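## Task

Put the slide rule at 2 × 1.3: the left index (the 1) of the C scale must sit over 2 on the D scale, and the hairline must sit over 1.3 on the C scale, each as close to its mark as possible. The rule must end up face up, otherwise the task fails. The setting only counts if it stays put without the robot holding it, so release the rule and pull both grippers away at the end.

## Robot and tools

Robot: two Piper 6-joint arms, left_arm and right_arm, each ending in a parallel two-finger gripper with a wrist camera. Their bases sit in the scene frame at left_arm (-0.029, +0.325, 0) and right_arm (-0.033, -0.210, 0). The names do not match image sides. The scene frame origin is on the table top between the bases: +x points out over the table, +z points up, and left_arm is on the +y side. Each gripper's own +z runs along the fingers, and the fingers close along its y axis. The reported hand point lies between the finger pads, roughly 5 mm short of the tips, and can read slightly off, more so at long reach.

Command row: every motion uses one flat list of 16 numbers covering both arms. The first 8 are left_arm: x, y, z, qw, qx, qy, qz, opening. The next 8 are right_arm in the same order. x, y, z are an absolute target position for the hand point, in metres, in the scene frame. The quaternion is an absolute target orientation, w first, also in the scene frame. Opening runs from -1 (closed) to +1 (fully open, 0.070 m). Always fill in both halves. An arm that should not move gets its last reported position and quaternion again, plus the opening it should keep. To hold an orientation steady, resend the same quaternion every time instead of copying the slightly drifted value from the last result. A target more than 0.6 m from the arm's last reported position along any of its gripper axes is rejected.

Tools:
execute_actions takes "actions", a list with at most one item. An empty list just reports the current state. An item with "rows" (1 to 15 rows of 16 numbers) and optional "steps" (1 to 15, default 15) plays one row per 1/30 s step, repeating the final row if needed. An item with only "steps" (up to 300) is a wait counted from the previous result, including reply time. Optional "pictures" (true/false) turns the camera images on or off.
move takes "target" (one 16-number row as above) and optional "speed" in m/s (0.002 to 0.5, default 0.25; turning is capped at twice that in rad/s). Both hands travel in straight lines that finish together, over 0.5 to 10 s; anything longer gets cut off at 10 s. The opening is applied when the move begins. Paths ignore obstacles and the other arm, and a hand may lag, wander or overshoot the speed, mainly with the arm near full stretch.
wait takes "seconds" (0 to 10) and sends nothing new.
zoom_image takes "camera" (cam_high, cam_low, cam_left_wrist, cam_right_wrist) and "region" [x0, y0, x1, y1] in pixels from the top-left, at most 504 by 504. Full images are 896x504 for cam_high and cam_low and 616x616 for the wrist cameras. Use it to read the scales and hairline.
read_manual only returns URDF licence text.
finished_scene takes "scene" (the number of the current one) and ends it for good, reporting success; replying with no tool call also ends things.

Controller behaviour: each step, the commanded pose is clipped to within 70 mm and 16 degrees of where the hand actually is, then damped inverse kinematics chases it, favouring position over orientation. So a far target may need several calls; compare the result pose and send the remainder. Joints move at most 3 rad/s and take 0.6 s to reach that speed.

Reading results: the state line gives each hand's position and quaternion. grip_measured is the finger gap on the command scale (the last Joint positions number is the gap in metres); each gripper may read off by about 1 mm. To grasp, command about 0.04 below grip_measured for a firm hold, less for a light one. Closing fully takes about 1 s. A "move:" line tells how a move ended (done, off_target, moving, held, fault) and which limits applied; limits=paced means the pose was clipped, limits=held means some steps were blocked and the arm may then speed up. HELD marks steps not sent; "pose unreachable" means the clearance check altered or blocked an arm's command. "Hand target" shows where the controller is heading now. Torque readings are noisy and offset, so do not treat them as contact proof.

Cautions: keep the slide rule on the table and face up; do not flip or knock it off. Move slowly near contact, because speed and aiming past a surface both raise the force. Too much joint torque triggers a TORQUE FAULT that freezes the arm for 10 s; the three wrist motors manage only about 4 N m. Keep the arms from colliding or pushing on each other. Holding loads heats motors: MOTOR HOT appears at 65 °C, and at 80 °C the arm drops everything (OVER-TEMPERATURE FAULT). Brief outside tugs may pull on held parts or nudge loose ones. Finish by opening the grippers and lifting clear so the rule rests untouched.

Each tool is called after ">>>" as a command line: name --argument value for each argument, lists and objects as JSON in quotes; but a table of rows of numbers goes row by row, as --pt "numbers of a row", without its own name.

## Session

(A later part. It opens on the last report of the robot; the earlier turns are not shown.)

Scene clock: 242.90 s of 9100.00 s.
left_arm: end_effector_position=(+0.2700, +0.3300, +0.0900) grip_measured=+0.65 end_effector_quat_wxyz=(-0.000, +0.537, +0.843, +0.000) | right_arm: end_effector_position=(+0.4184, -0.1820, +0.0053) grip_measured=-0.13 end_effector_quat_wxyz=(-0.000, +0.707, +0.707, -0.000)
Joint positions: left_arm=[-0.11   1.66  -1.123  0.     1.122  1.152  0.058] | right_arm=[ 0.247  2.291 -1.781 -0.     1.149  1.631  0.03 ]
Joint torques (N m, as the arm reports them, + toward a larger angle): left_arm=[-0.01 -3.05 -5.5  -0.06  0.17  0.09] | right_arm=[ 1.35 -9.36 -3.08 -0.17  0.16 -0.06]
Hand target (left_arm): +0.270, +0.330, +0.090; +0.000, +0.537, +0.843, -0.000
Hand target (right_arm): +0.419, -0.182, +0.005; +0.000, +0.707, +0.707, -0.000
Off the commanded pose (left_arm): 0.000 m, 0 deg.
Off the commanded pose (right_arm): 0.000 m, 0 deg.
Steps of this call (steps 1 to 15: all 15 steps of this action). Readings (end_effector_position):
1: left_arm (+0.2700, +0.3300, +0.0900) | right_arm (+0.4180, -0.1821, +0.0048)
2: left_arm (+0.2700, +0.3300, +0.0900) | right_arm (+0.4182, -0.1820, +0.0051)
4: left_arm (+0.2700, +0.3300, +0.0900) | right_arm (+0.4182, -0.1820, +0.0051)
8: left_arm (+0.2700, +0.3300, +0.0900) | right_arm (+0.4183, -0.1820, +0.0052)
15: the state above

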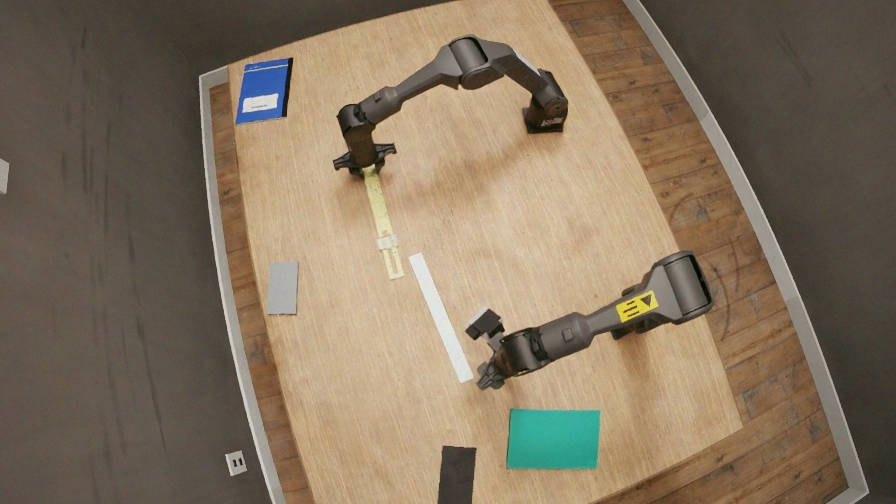

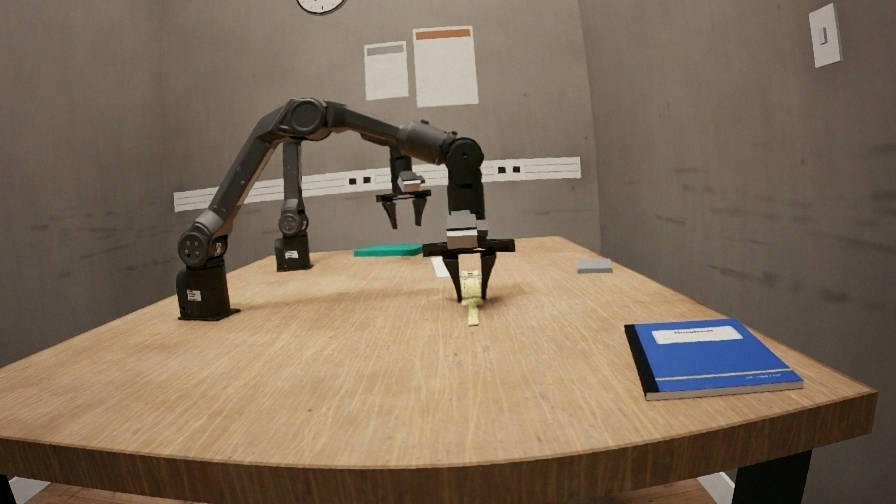

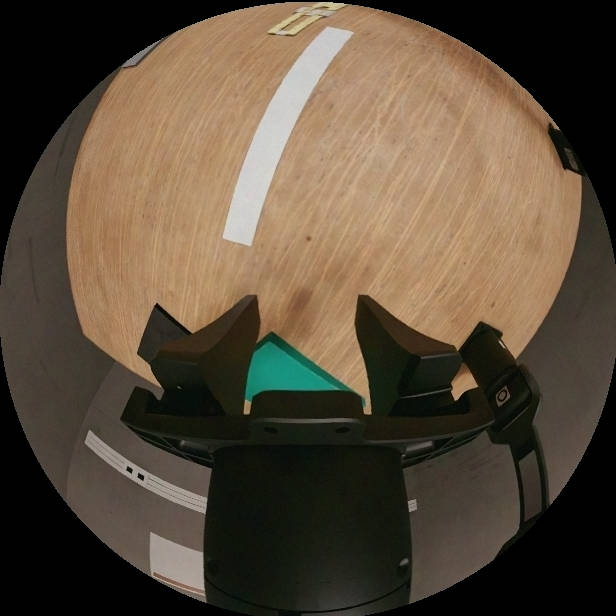

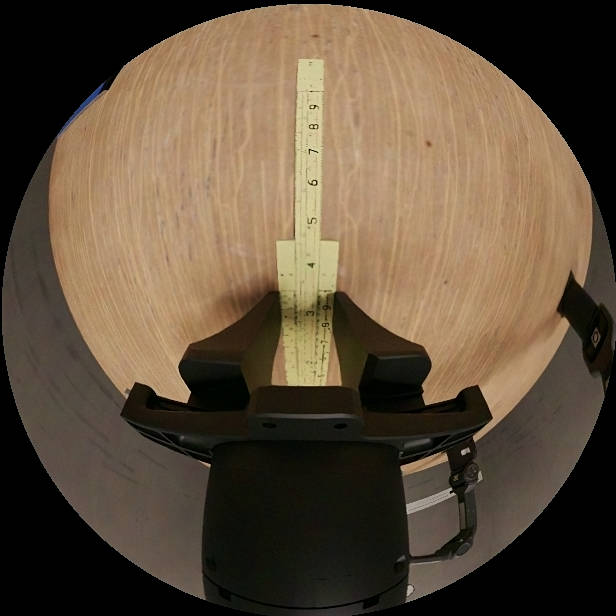

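>>> move --target '[0.27,0.275,0.085,0.0539,0.5791,0.8117,-0.0539,0.65, 0.405,-0.237,0.0057,0,0.7071,0.7071,0,-0.17]' --speed 0.09

>>> move --target '[0.27,0.19,0.075,0.1297,0.6300,0.7545,-0.1297,0.65, 0.32,-0.237,0.006,0,0.7071,0.7071,0,-0.17]' --speed 0.09

Scene clock: 266.80 s of 9100.00 s.
left_arm: end_effector_position=(+0.2703, +0.2749, +0.0853) grip_measured=+0.65 end_effector_quat_wxyz=(+0.054, +0.580, +0.811, -0.054) | right_arm: end_effector_position=(+0.4055, -0.2379, +0.0058) grip_measured=-0.13 end_effector_quat_wxyz=(+0.000, +0.707, +0.707, -0.000)
Joint positions: left_arm=[-0.184  1.653 -1.084 -0.171  1.061  1.267  0.058] | right_arm=[ 0.122  2.242 -1.691 -0.     1.107  1.507  0.03 ]
Joint torques (N m, as the arm reports them, + toward a larger angle): left_arm=[ 0.6  -3.03 -4.28 -0.13 -0.11 -0.21] | right_arm=[ 1.45 -9.39 -2.63 -0.02 -0.06  0.2 ]
Hand target (left_arm): +0.270, +0.275, +0.085; +0.053, +0.580, +0.811, -0.054
Hand target (right_arm): +0.406, -0.237, +0.006; +0.000, +0.707, +0.707, -0.000
Off the commanded pose (left_arm): 0.000 m, 0 deg.
Off the commanded pose (right_arm): 0.001 m, 0 deg.
After step 90, 19.63 s passed at rest.
move: done

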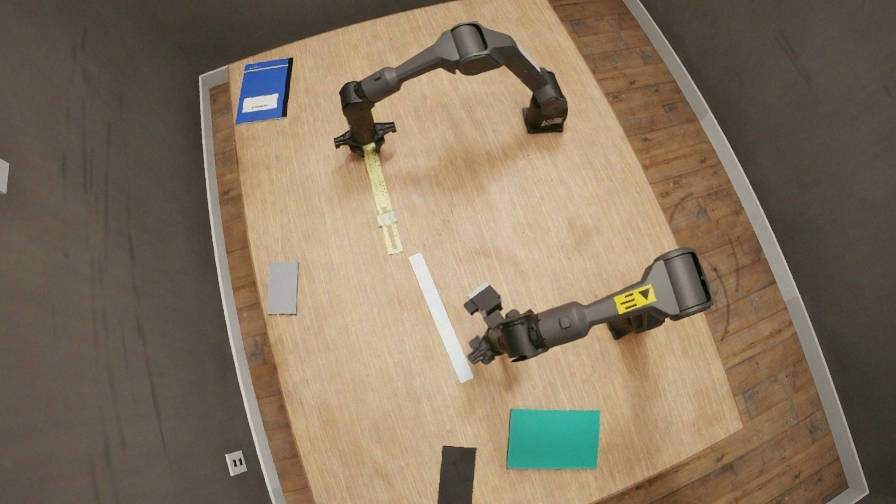

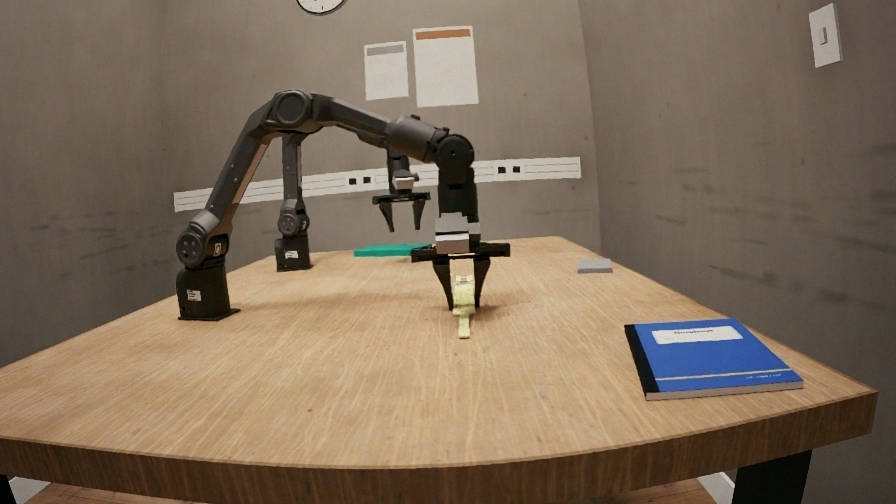

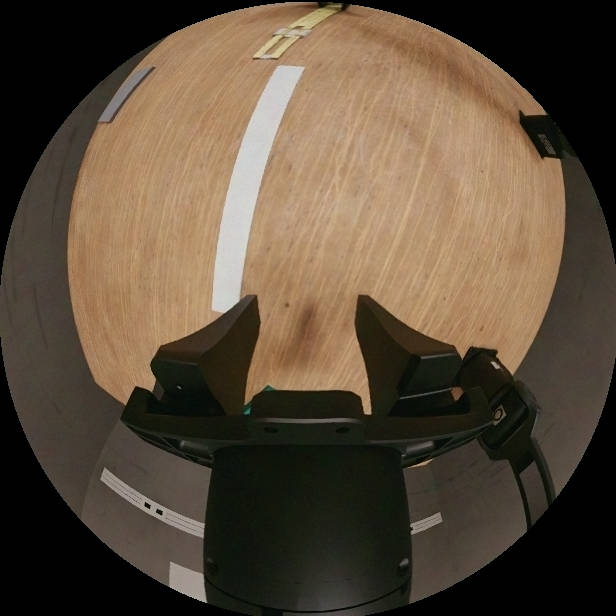

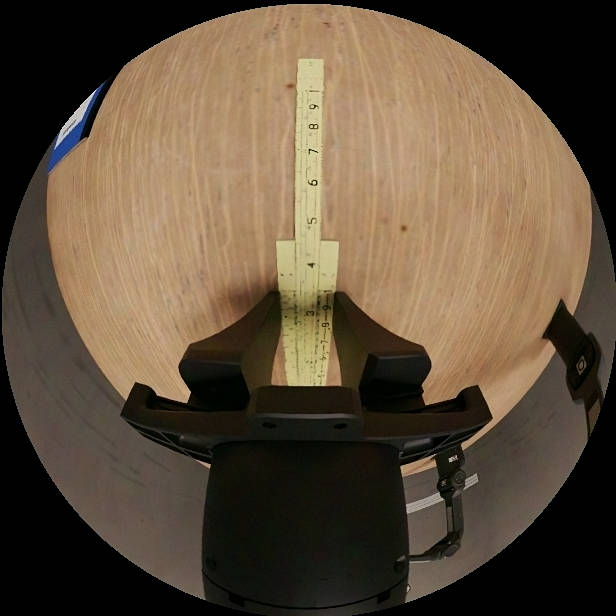

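Scene clock: 268.50 s of 9100.00 s.
left_arm: end_effector_position=(+0.2705, +0.1902, +0.0750) grip_measured=+0.65 end_effector_quat_wxyz=(+0.129, +0.631, +0.754, -0.129) | right_arm: end_effector_position=(+0.3196, -0.2381, +0.0068) grip_measured=-0.13 end_effector_quat_wxyz=(+0.000, +0.707, +0.707, -0.000)
Joint positions: left_arm=[-0.314  1.699 -1.044 -0.441  0.948  1.458  0.058] | right_arm=[ 0.105  1.969 -1.205 -0.     0.895  1.491  0.03 ]
Joint torques (N m, as the arm reports them, + toward a larger angle): left_arm=[ 0.69 -3.56 -3.93 -0.24 -0.01 -0.18] | right_arm=[ 0.13 -6.79 -2.85  0.11 -0.05 -0.21]
Hand target (left_arm): +0.271, +0.190, +0.075; +0.129, +0.631, +0.754, -0.129
Hand target (right_arm): +0.320, -0.238, +0.007; +0.000, +0.707, +0.707, -0.000
Off the commanded pose (left_arm): 0.001 m, 0 deg.
Off the commanded pose (right_arm): 0.001 m, 0 deg.
move: done

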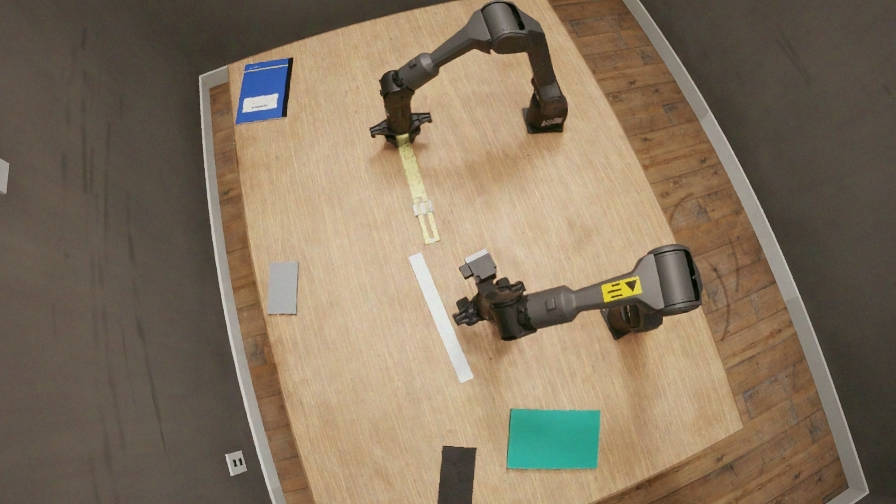

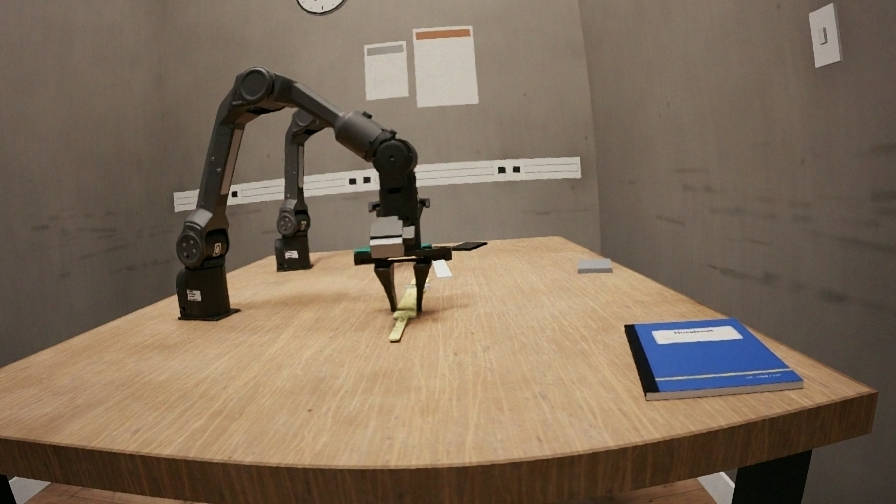

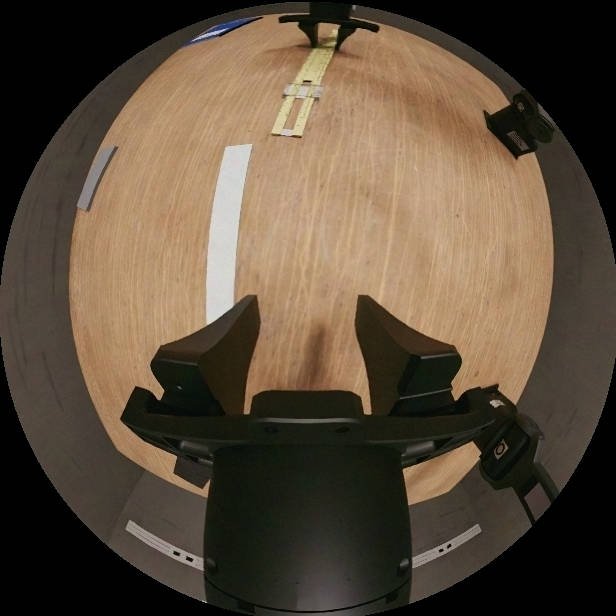

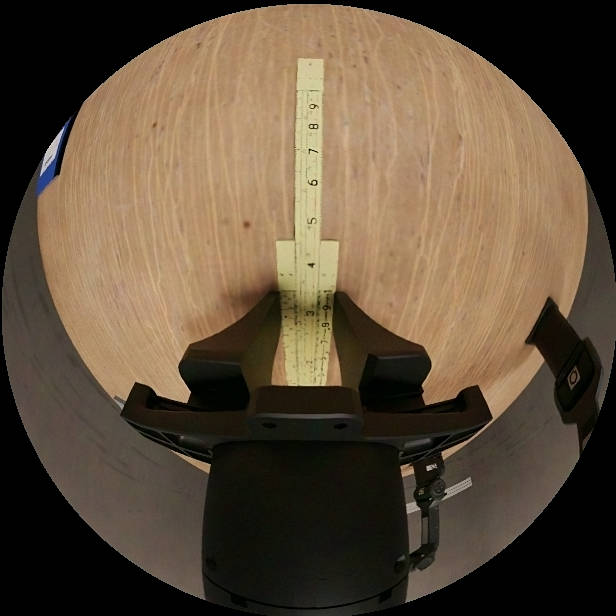

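>>> move --target '[0.27,0.025,0.05,0.2126,0.6744,0.6744,-0.2126,0.65, 0.27,-0.15,0.006,0,0.7071,0.7071,0,-0.17]' --speed 0.11

Scene clock: 272.90 s of 9100.00 s.
left_arm: end_effector_position=(+0.2714, +0.0259, +0.0496) grip_measured=+0.65 end_effector_quat_wxyz=(+0.211, +0.676, +0.674, -0.211) | right_arm: end_effector_position=(+0.2685, -0.1500, +0.0063) grip_measured=-0.13 end_effector_quat_wxyz=(-0.000, +0.707, +0.707, -0.000)
Joint positions: left_arm=[-0.649  1.939 -1.171 -0.821  0.742  1.634  0.058] | right_arm=[ 0.38   1.837 -0.987  0.001  0.809  1.764  0.03 ]
Joint torques (N m, as the arm reports them, + toward a larger angle): left_arm=[ 1.62 -5.6  -4.27 -0.33  0.1  -0.16] | right_arm=[ 0.01 -6.16 -2.37 -0.04 -0.05 -0.23]
Hand target (left_arm): +0.271, +0.026, +0.050; +0.211, +0.676, +0.674, -0.211
Hand target (right_arm): +0.269, -0.150, +0.006; -0.000, +0.707, +0.707, +0.000
Off the commanded pose (left_arm): 0.002 m, 0 deg.
Off the commanded pose (right_arm): 0.002 m, 0 deg.
move: done

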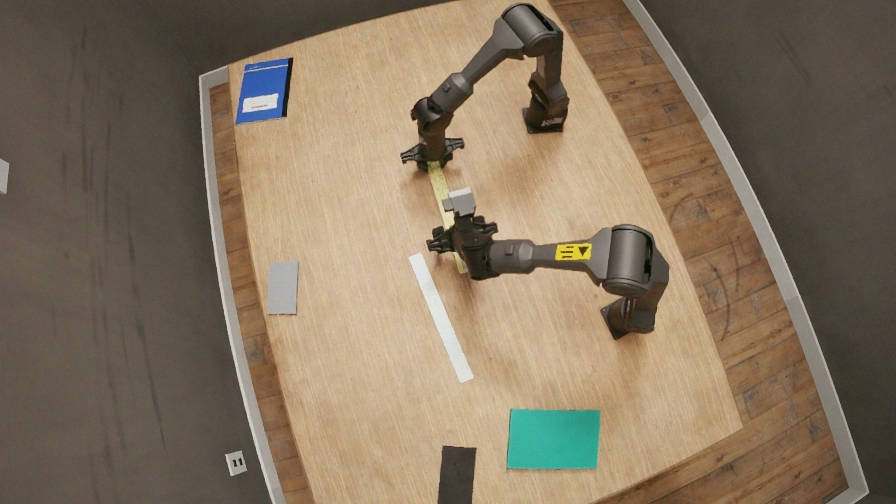

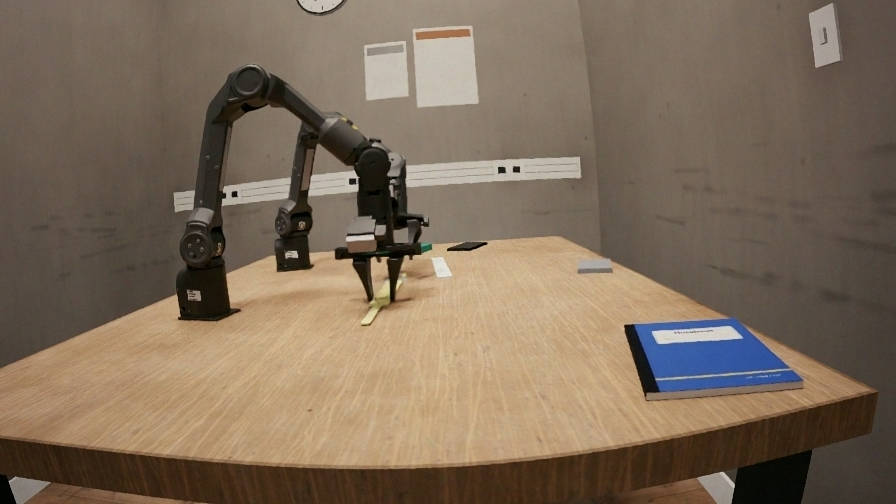

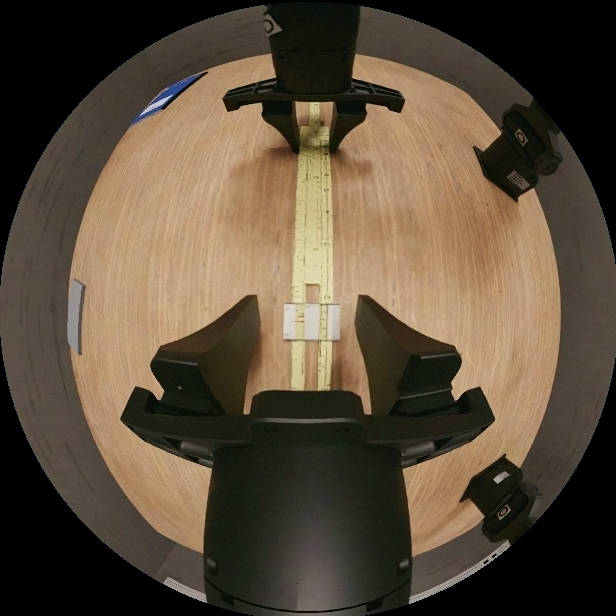

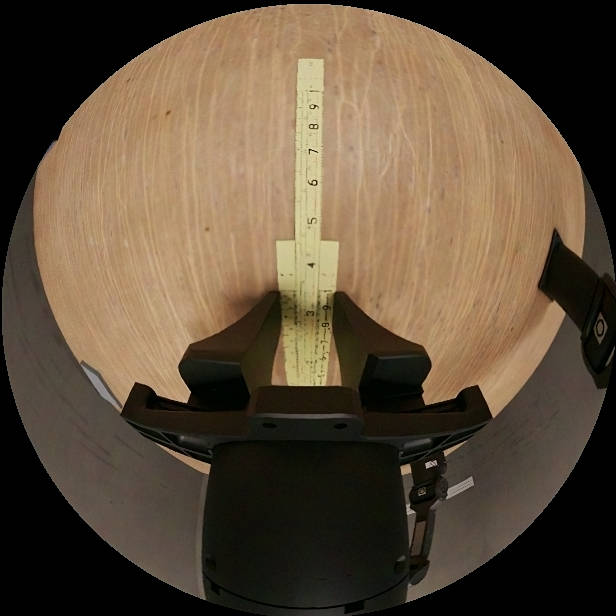

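>>> move --target '[0.268,0.037,0.0135,0.2126,0.6744,0.6744,-0.2126,0.65, 0.2685,-0.15,0.006,0,0.7071,0.7071,0,-0.17]' --speed 0.05

Scene clock: 278.70 s of 9100.00 s.
left_arm: end_effector_position=(+0.2676, +0.0369, +0.0136) grip_measured=+0.65 end_effector_quat_wxyz=(+0.213, +0.674, +0.675, -0.213) | right_arm: end_effector_position=(+0.2685, -0.1500, +0.0060) grip_measured=-0.13 end_effector_quat_wxyz=(-0.000, +0.707, +0.707, -0.000)
Joint positions: left_arm=[-0.623  1.994 -1.079 -0.962  0.664  1.831  0.058] | right_arm=[ 0.381  1.837 -0.986  0.     0.807  1.765  0.03 ]
Joint torques (N m, as the arm reports them, + toward a larger angle): left_arm=[ 1.31 -5.31 -4.46 -0.29  0.27 -0.16] | right_arm=[ 1.36 -5.33 -1.74 -0.16 -0.05  0.17]
Hand target (left_arm): +0.268, +0.037, +0.014; +0.214, +0.674, +0.674, -0.213
Hand target (right_arm): +0.268, -0.150, +0.006; -0.000, +0.707, +0.707, -0.000
Off the commanded pose (left_arm): 0.000 m, 0 deg.
Off the commanded pose (right_arm): 0.000 m, 0 deg.
After step 90, 1.77 s passed at rest.
move: done

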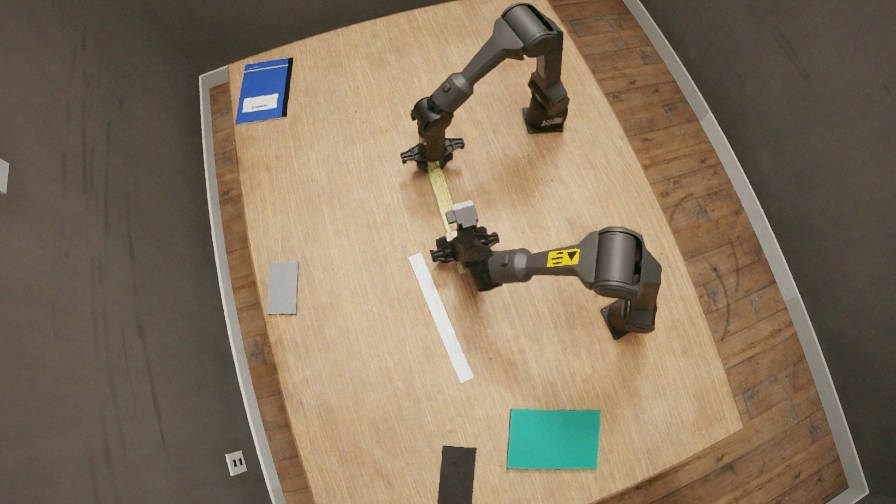

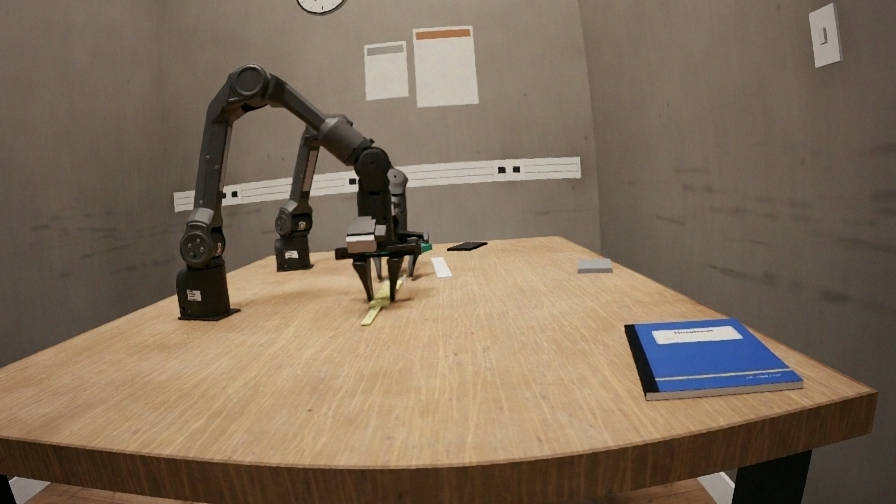

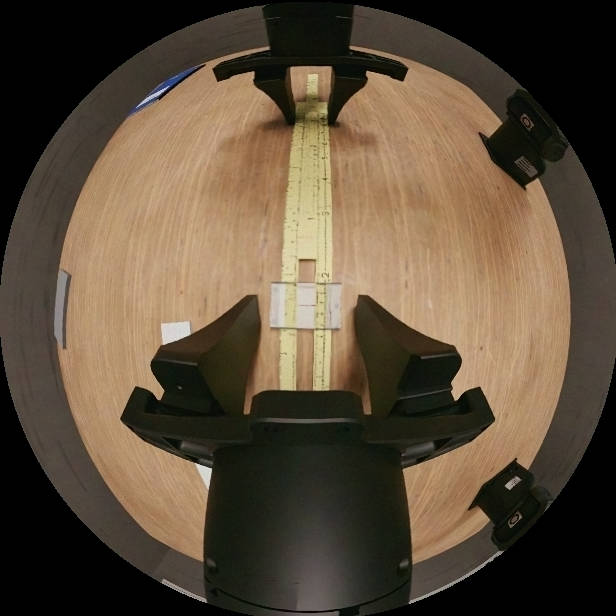

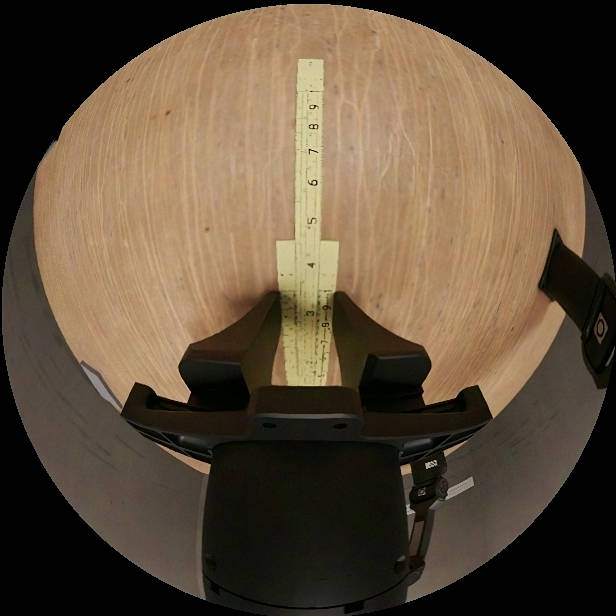

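>>> execute_actions --actions '[{"rows":[[0.2683,0.037,0.0135,0.2126,0.6744,0.6744,-0.2126,0.60,0.2685,-0.15,0.006,0,0.7071,0.7071,0,-0.17],[0.2685,0.037,0.0135,0.2126,0.6744,0.6744,-0.2126,0.55,0.2685,-0.15,0.006,0,0.7071,0.7071,0,-0.17],[0.2686,0.037,0.0135,0.2126,0.6744,0.6744,-0.2126,0.50,0.2685,-0.15,0.006,0,0.7071,0.7071,0,-0.17],[0.2686,0.037,0.0135,0.2126,0.6744,0.6744,-0.2126,0.45,0.2685,-0.15,0.006,0,0.7071,0.7071,0,-0.17],[0.2686,0.037,0.0135,0.2126,0.6744,0.6744,-0.2126,0.40,0.2685,-0.15,0.006,0,0.7071,0.7071,0,-0.17],[0.2686,0.037,0.0135,0.2126,0.6744,0.6744,-0.2126,0.36,0.2685,-0.15,0.006,0,0.7071,0.7071,0,-0.17],[0.2686,0.037,0.0135,0.2126,0.6744,0.6744,-0.2126,0.32,0.2685,-0.15,0.006,0,0.7071,0.7071,0,-0.17],[0.2686,0.037,0.0135,0.2126,0.6744,0.6744,-0.2126,0.29,0.2685,-0.15,0.006,0,0.7071,0.7071,0,-0.17],[0.2686,0.037,0.0135,0.2126,0.6744,0.6744,-0.2126,0.26,0.2685,-0.15,0.006,0,0.7071,0.7071,0,-0.17],[0.2686,0.037,0.0135,0.2126,0.6744,0.6744,-0.2126,0.24,0.2685,-0.15,0.006,0,0.7071,0.7071,0,-0.17],[0.2686,0.037,0.0135,0.2126,0.6744,0.6744,-0.2126,0.22,0.2685,-0.15,0.006,0,0.7071,0.7071,0,-0.17],[0.2686,0.037,0.0135,0.2126,0.6744,0.6744,-0.2126,0.20,0.2685,-0.15,0.006,0,0.7071,0.7071,0,-0.17],[0.2686,0.037,0.0135,0.2126,0.6744,0.6744,-0.2126,0.185,0.2685,-0.15,0.006,0,0.7071,0.7071,0,-0.17],[0.2686,0.037,0.0135,0.2126,0.6744,0.6744,-0.2126,0.17,0.2685,-0.15,0.006,0,0.7071,0.7071,0,-0.17],[0.2686,0.037,0.0135,0.2126,0.6744,0.6744,-0.2126,0.16,0.2685,-0.15,0.006,0,0.7071,0.7071,0,-0.17]],"steps":15}]'

>>> zoom_image --camera "cam_left_wrist" --region '[275, 225, 345, 325]'

Scene clock: 289.20 s of 9100.00 s.
left_arm: end_effector_position=(+0.2685, +0.0367, +0.0137) grip_measured=+0.17 end_effector_quat_wxyz=(+0.213, +0.675, +0.674, -0.213) | right_arm: end_effector_position=(+0.2684, -0.1500, +0.0060) grip_measured=-0.13 end_effector_quat_wxyz=(-0.000, +0.707, +0.707, -0.000)
Joint positions: left_arm=[-0.623  1.996 -1.085 -0.955  0.666  1.827  0.041] | right_arm=[ 0.381  1.837 -0.986 -0.     0.807  1.765  0.03 ]
Joint torques (N m, as the arm reports them, + toward a larger angle): left_arm=[ 1.62 -4.22 -3.96 -0.39  0.43  0.07] | right_arm=[ 1.3  -5.79 -1.87 -0.15  0.09  0.06]
Hand target (left_arm): +0.269, +0.037, +0.013; +0.213, +0.674, +0.674, -0.213
Hand target (right_arm): +0.268, -0.150, +0.006; +0.000, +0.707, +0.707, -0.000
Off the commanded pose (left_arm): 0.000 m, 0 deg.
Off the commanded pose (right_arm): 0.000 m, 0 deg.
Steps of this call (steps 1 to 90: nothing new was sent; then 7.00 s passed at rest; steps 91 to 105: all 15 steps of this action). Readings (end_effector_position):
91: left_arm (+0.2678, +0.0367, +0.0141) | right_arm (+0.2685, -0.1500, +0.0060)
92: left_arm (+0.2682, +0.0367, +0.0140) | right_arm (+0.2685, -0.1500, +0.0060)
94: left_arm (+0.2685, +0.0366, +0.0141) | right_arm (+0.2685, -0.1500, +0.0060)
98: left_arm (+0.2685, +0.0366, +0.0139) | right_arm (+0.2685, -0.1500, +0.0060)
105: the state above

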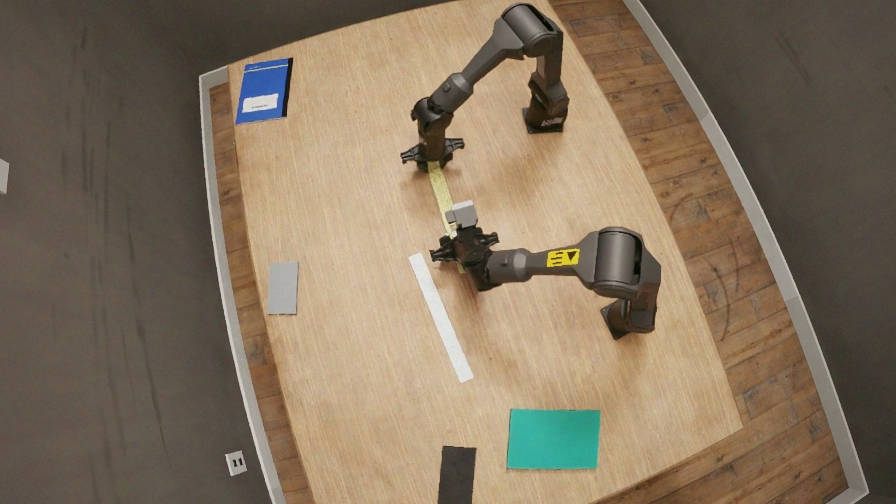

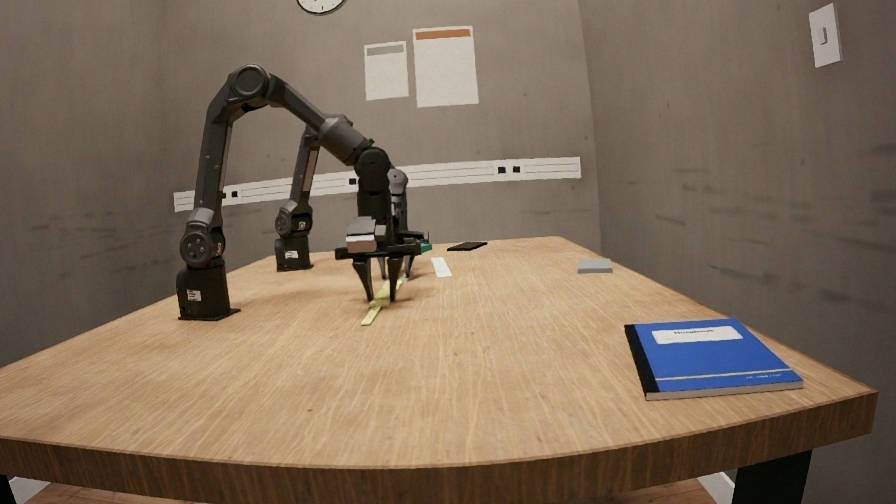

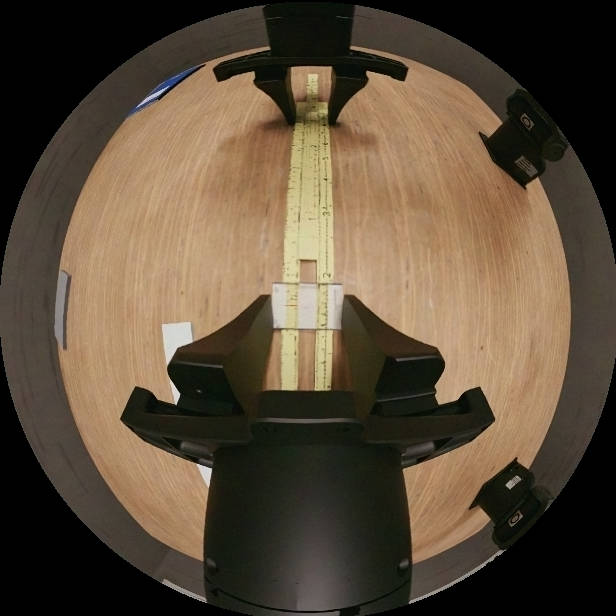

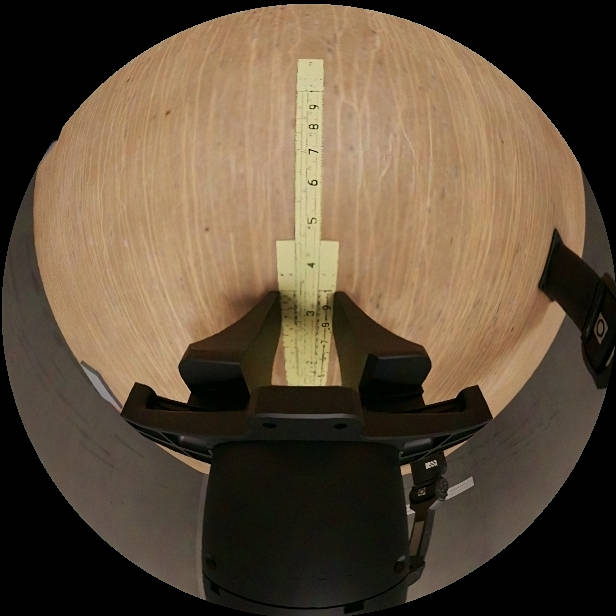

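Region (275, 225, 345, 325) of cam_left_wrist's 616x616 image, scaled by 5.040, with more detail than that image has; it fills the left 353 columns of this view, and the rest is white.

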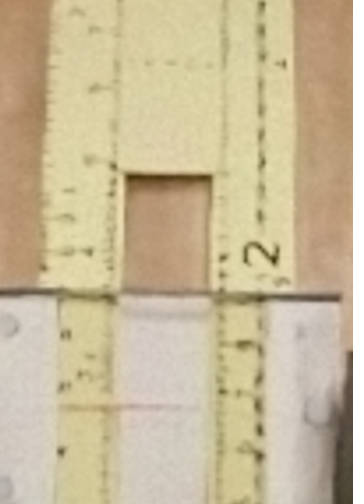

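>>> move --target '[0.2680,-0.0095,0.0135,0.2126,0.6744,0.6744,-0.2126,0.15, 0.2685,-0.15,0.006,0,0.7071,0.7071,0,-0.17]' --speed 0.025

>>> zoom_image --camera "cam_left_wrist" --region '[285, 275, 345, 335]'

Scene clock: 298.00 s of 9100.00 s.
left_arm: end_effector_position=(+0.2684, -0.0091, +0.0130) grip_measured=+0.16 end_effector_quat_wxyz=(+0.212, +0.675, +0.675, -0.212) | right_arm: end_effector_position=(+0.2686, -0.1500, +0.0060) grip_measured=-0.13 end_effector_quat_wxyz=(+0.000, +0.707, +0.707, +0.000)
Joint positions: left_arm=[-0.736  2.062 -1.204 -0.913  0.634  1.674  0.041] | right_arm=[ 0.381  1.837 -0.986 -0.     0.807  1.765  0.03 ]
Joint torques (N m, as the arm reports them, + toward a larger angle): left_arm=[ 0.05 -3.98 -4.05 -0.28 -0.34  0.07] | right_arm=[ 0.44 -6.23 -1.92  0.1   0.2  -0.06]
Hand target (left_arm): +0.268, -0.009, +0.013; +0.212, +0.675, +0.675, -0.212
Hand target (right_arm): +0.269, -0.150, +0.006; +0.000, +0.707, +0.707, -0.000
Off the commanded pose (left_arm): 0.001 m, 0 deg.
Off the commanded pose (right_arm): 0.000 m, 0 deg.
After step 90, 3.70 s passed at rest.
move: done

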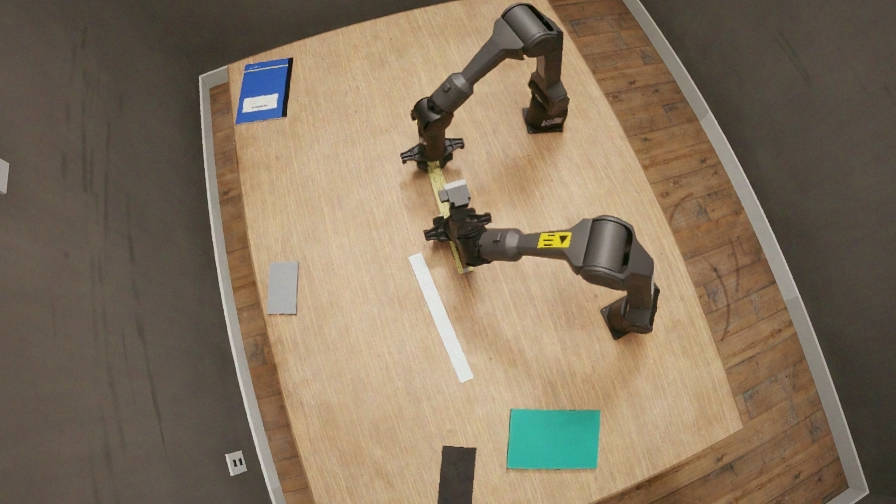

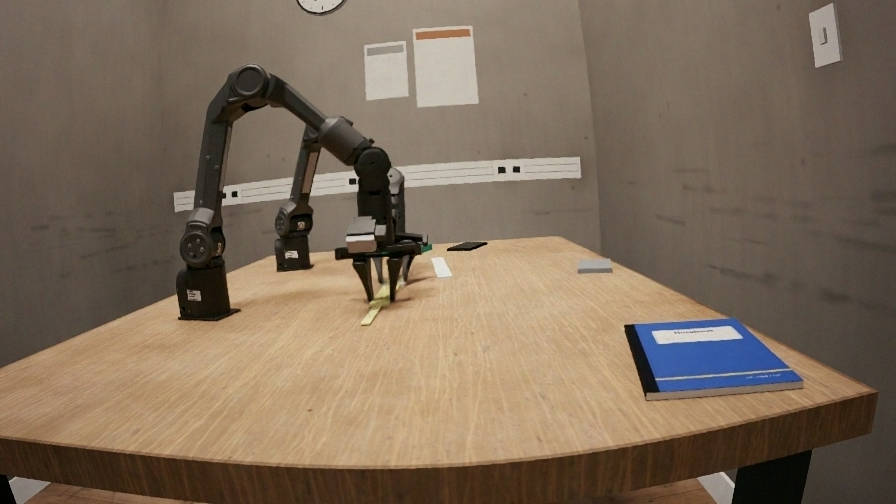

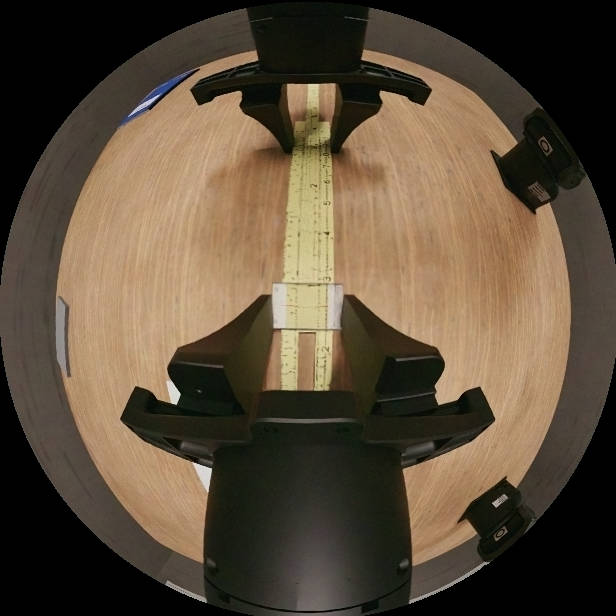

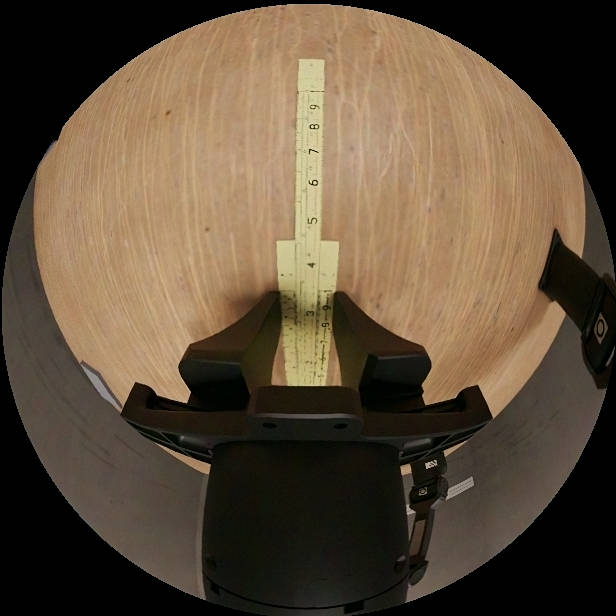

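Region (285, 275, 345, 335) of cam_left_wrist's 616x616 image, scaled by 8.400, with more detail than that image has.

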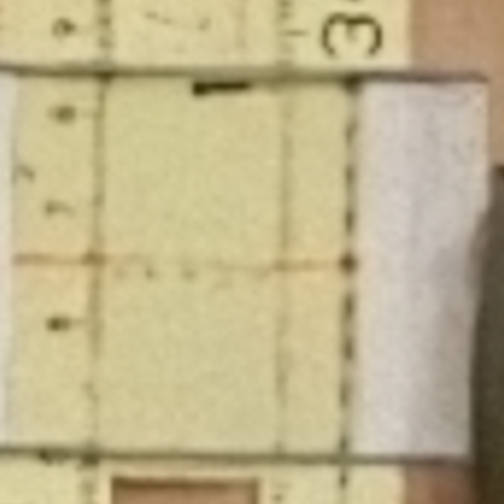

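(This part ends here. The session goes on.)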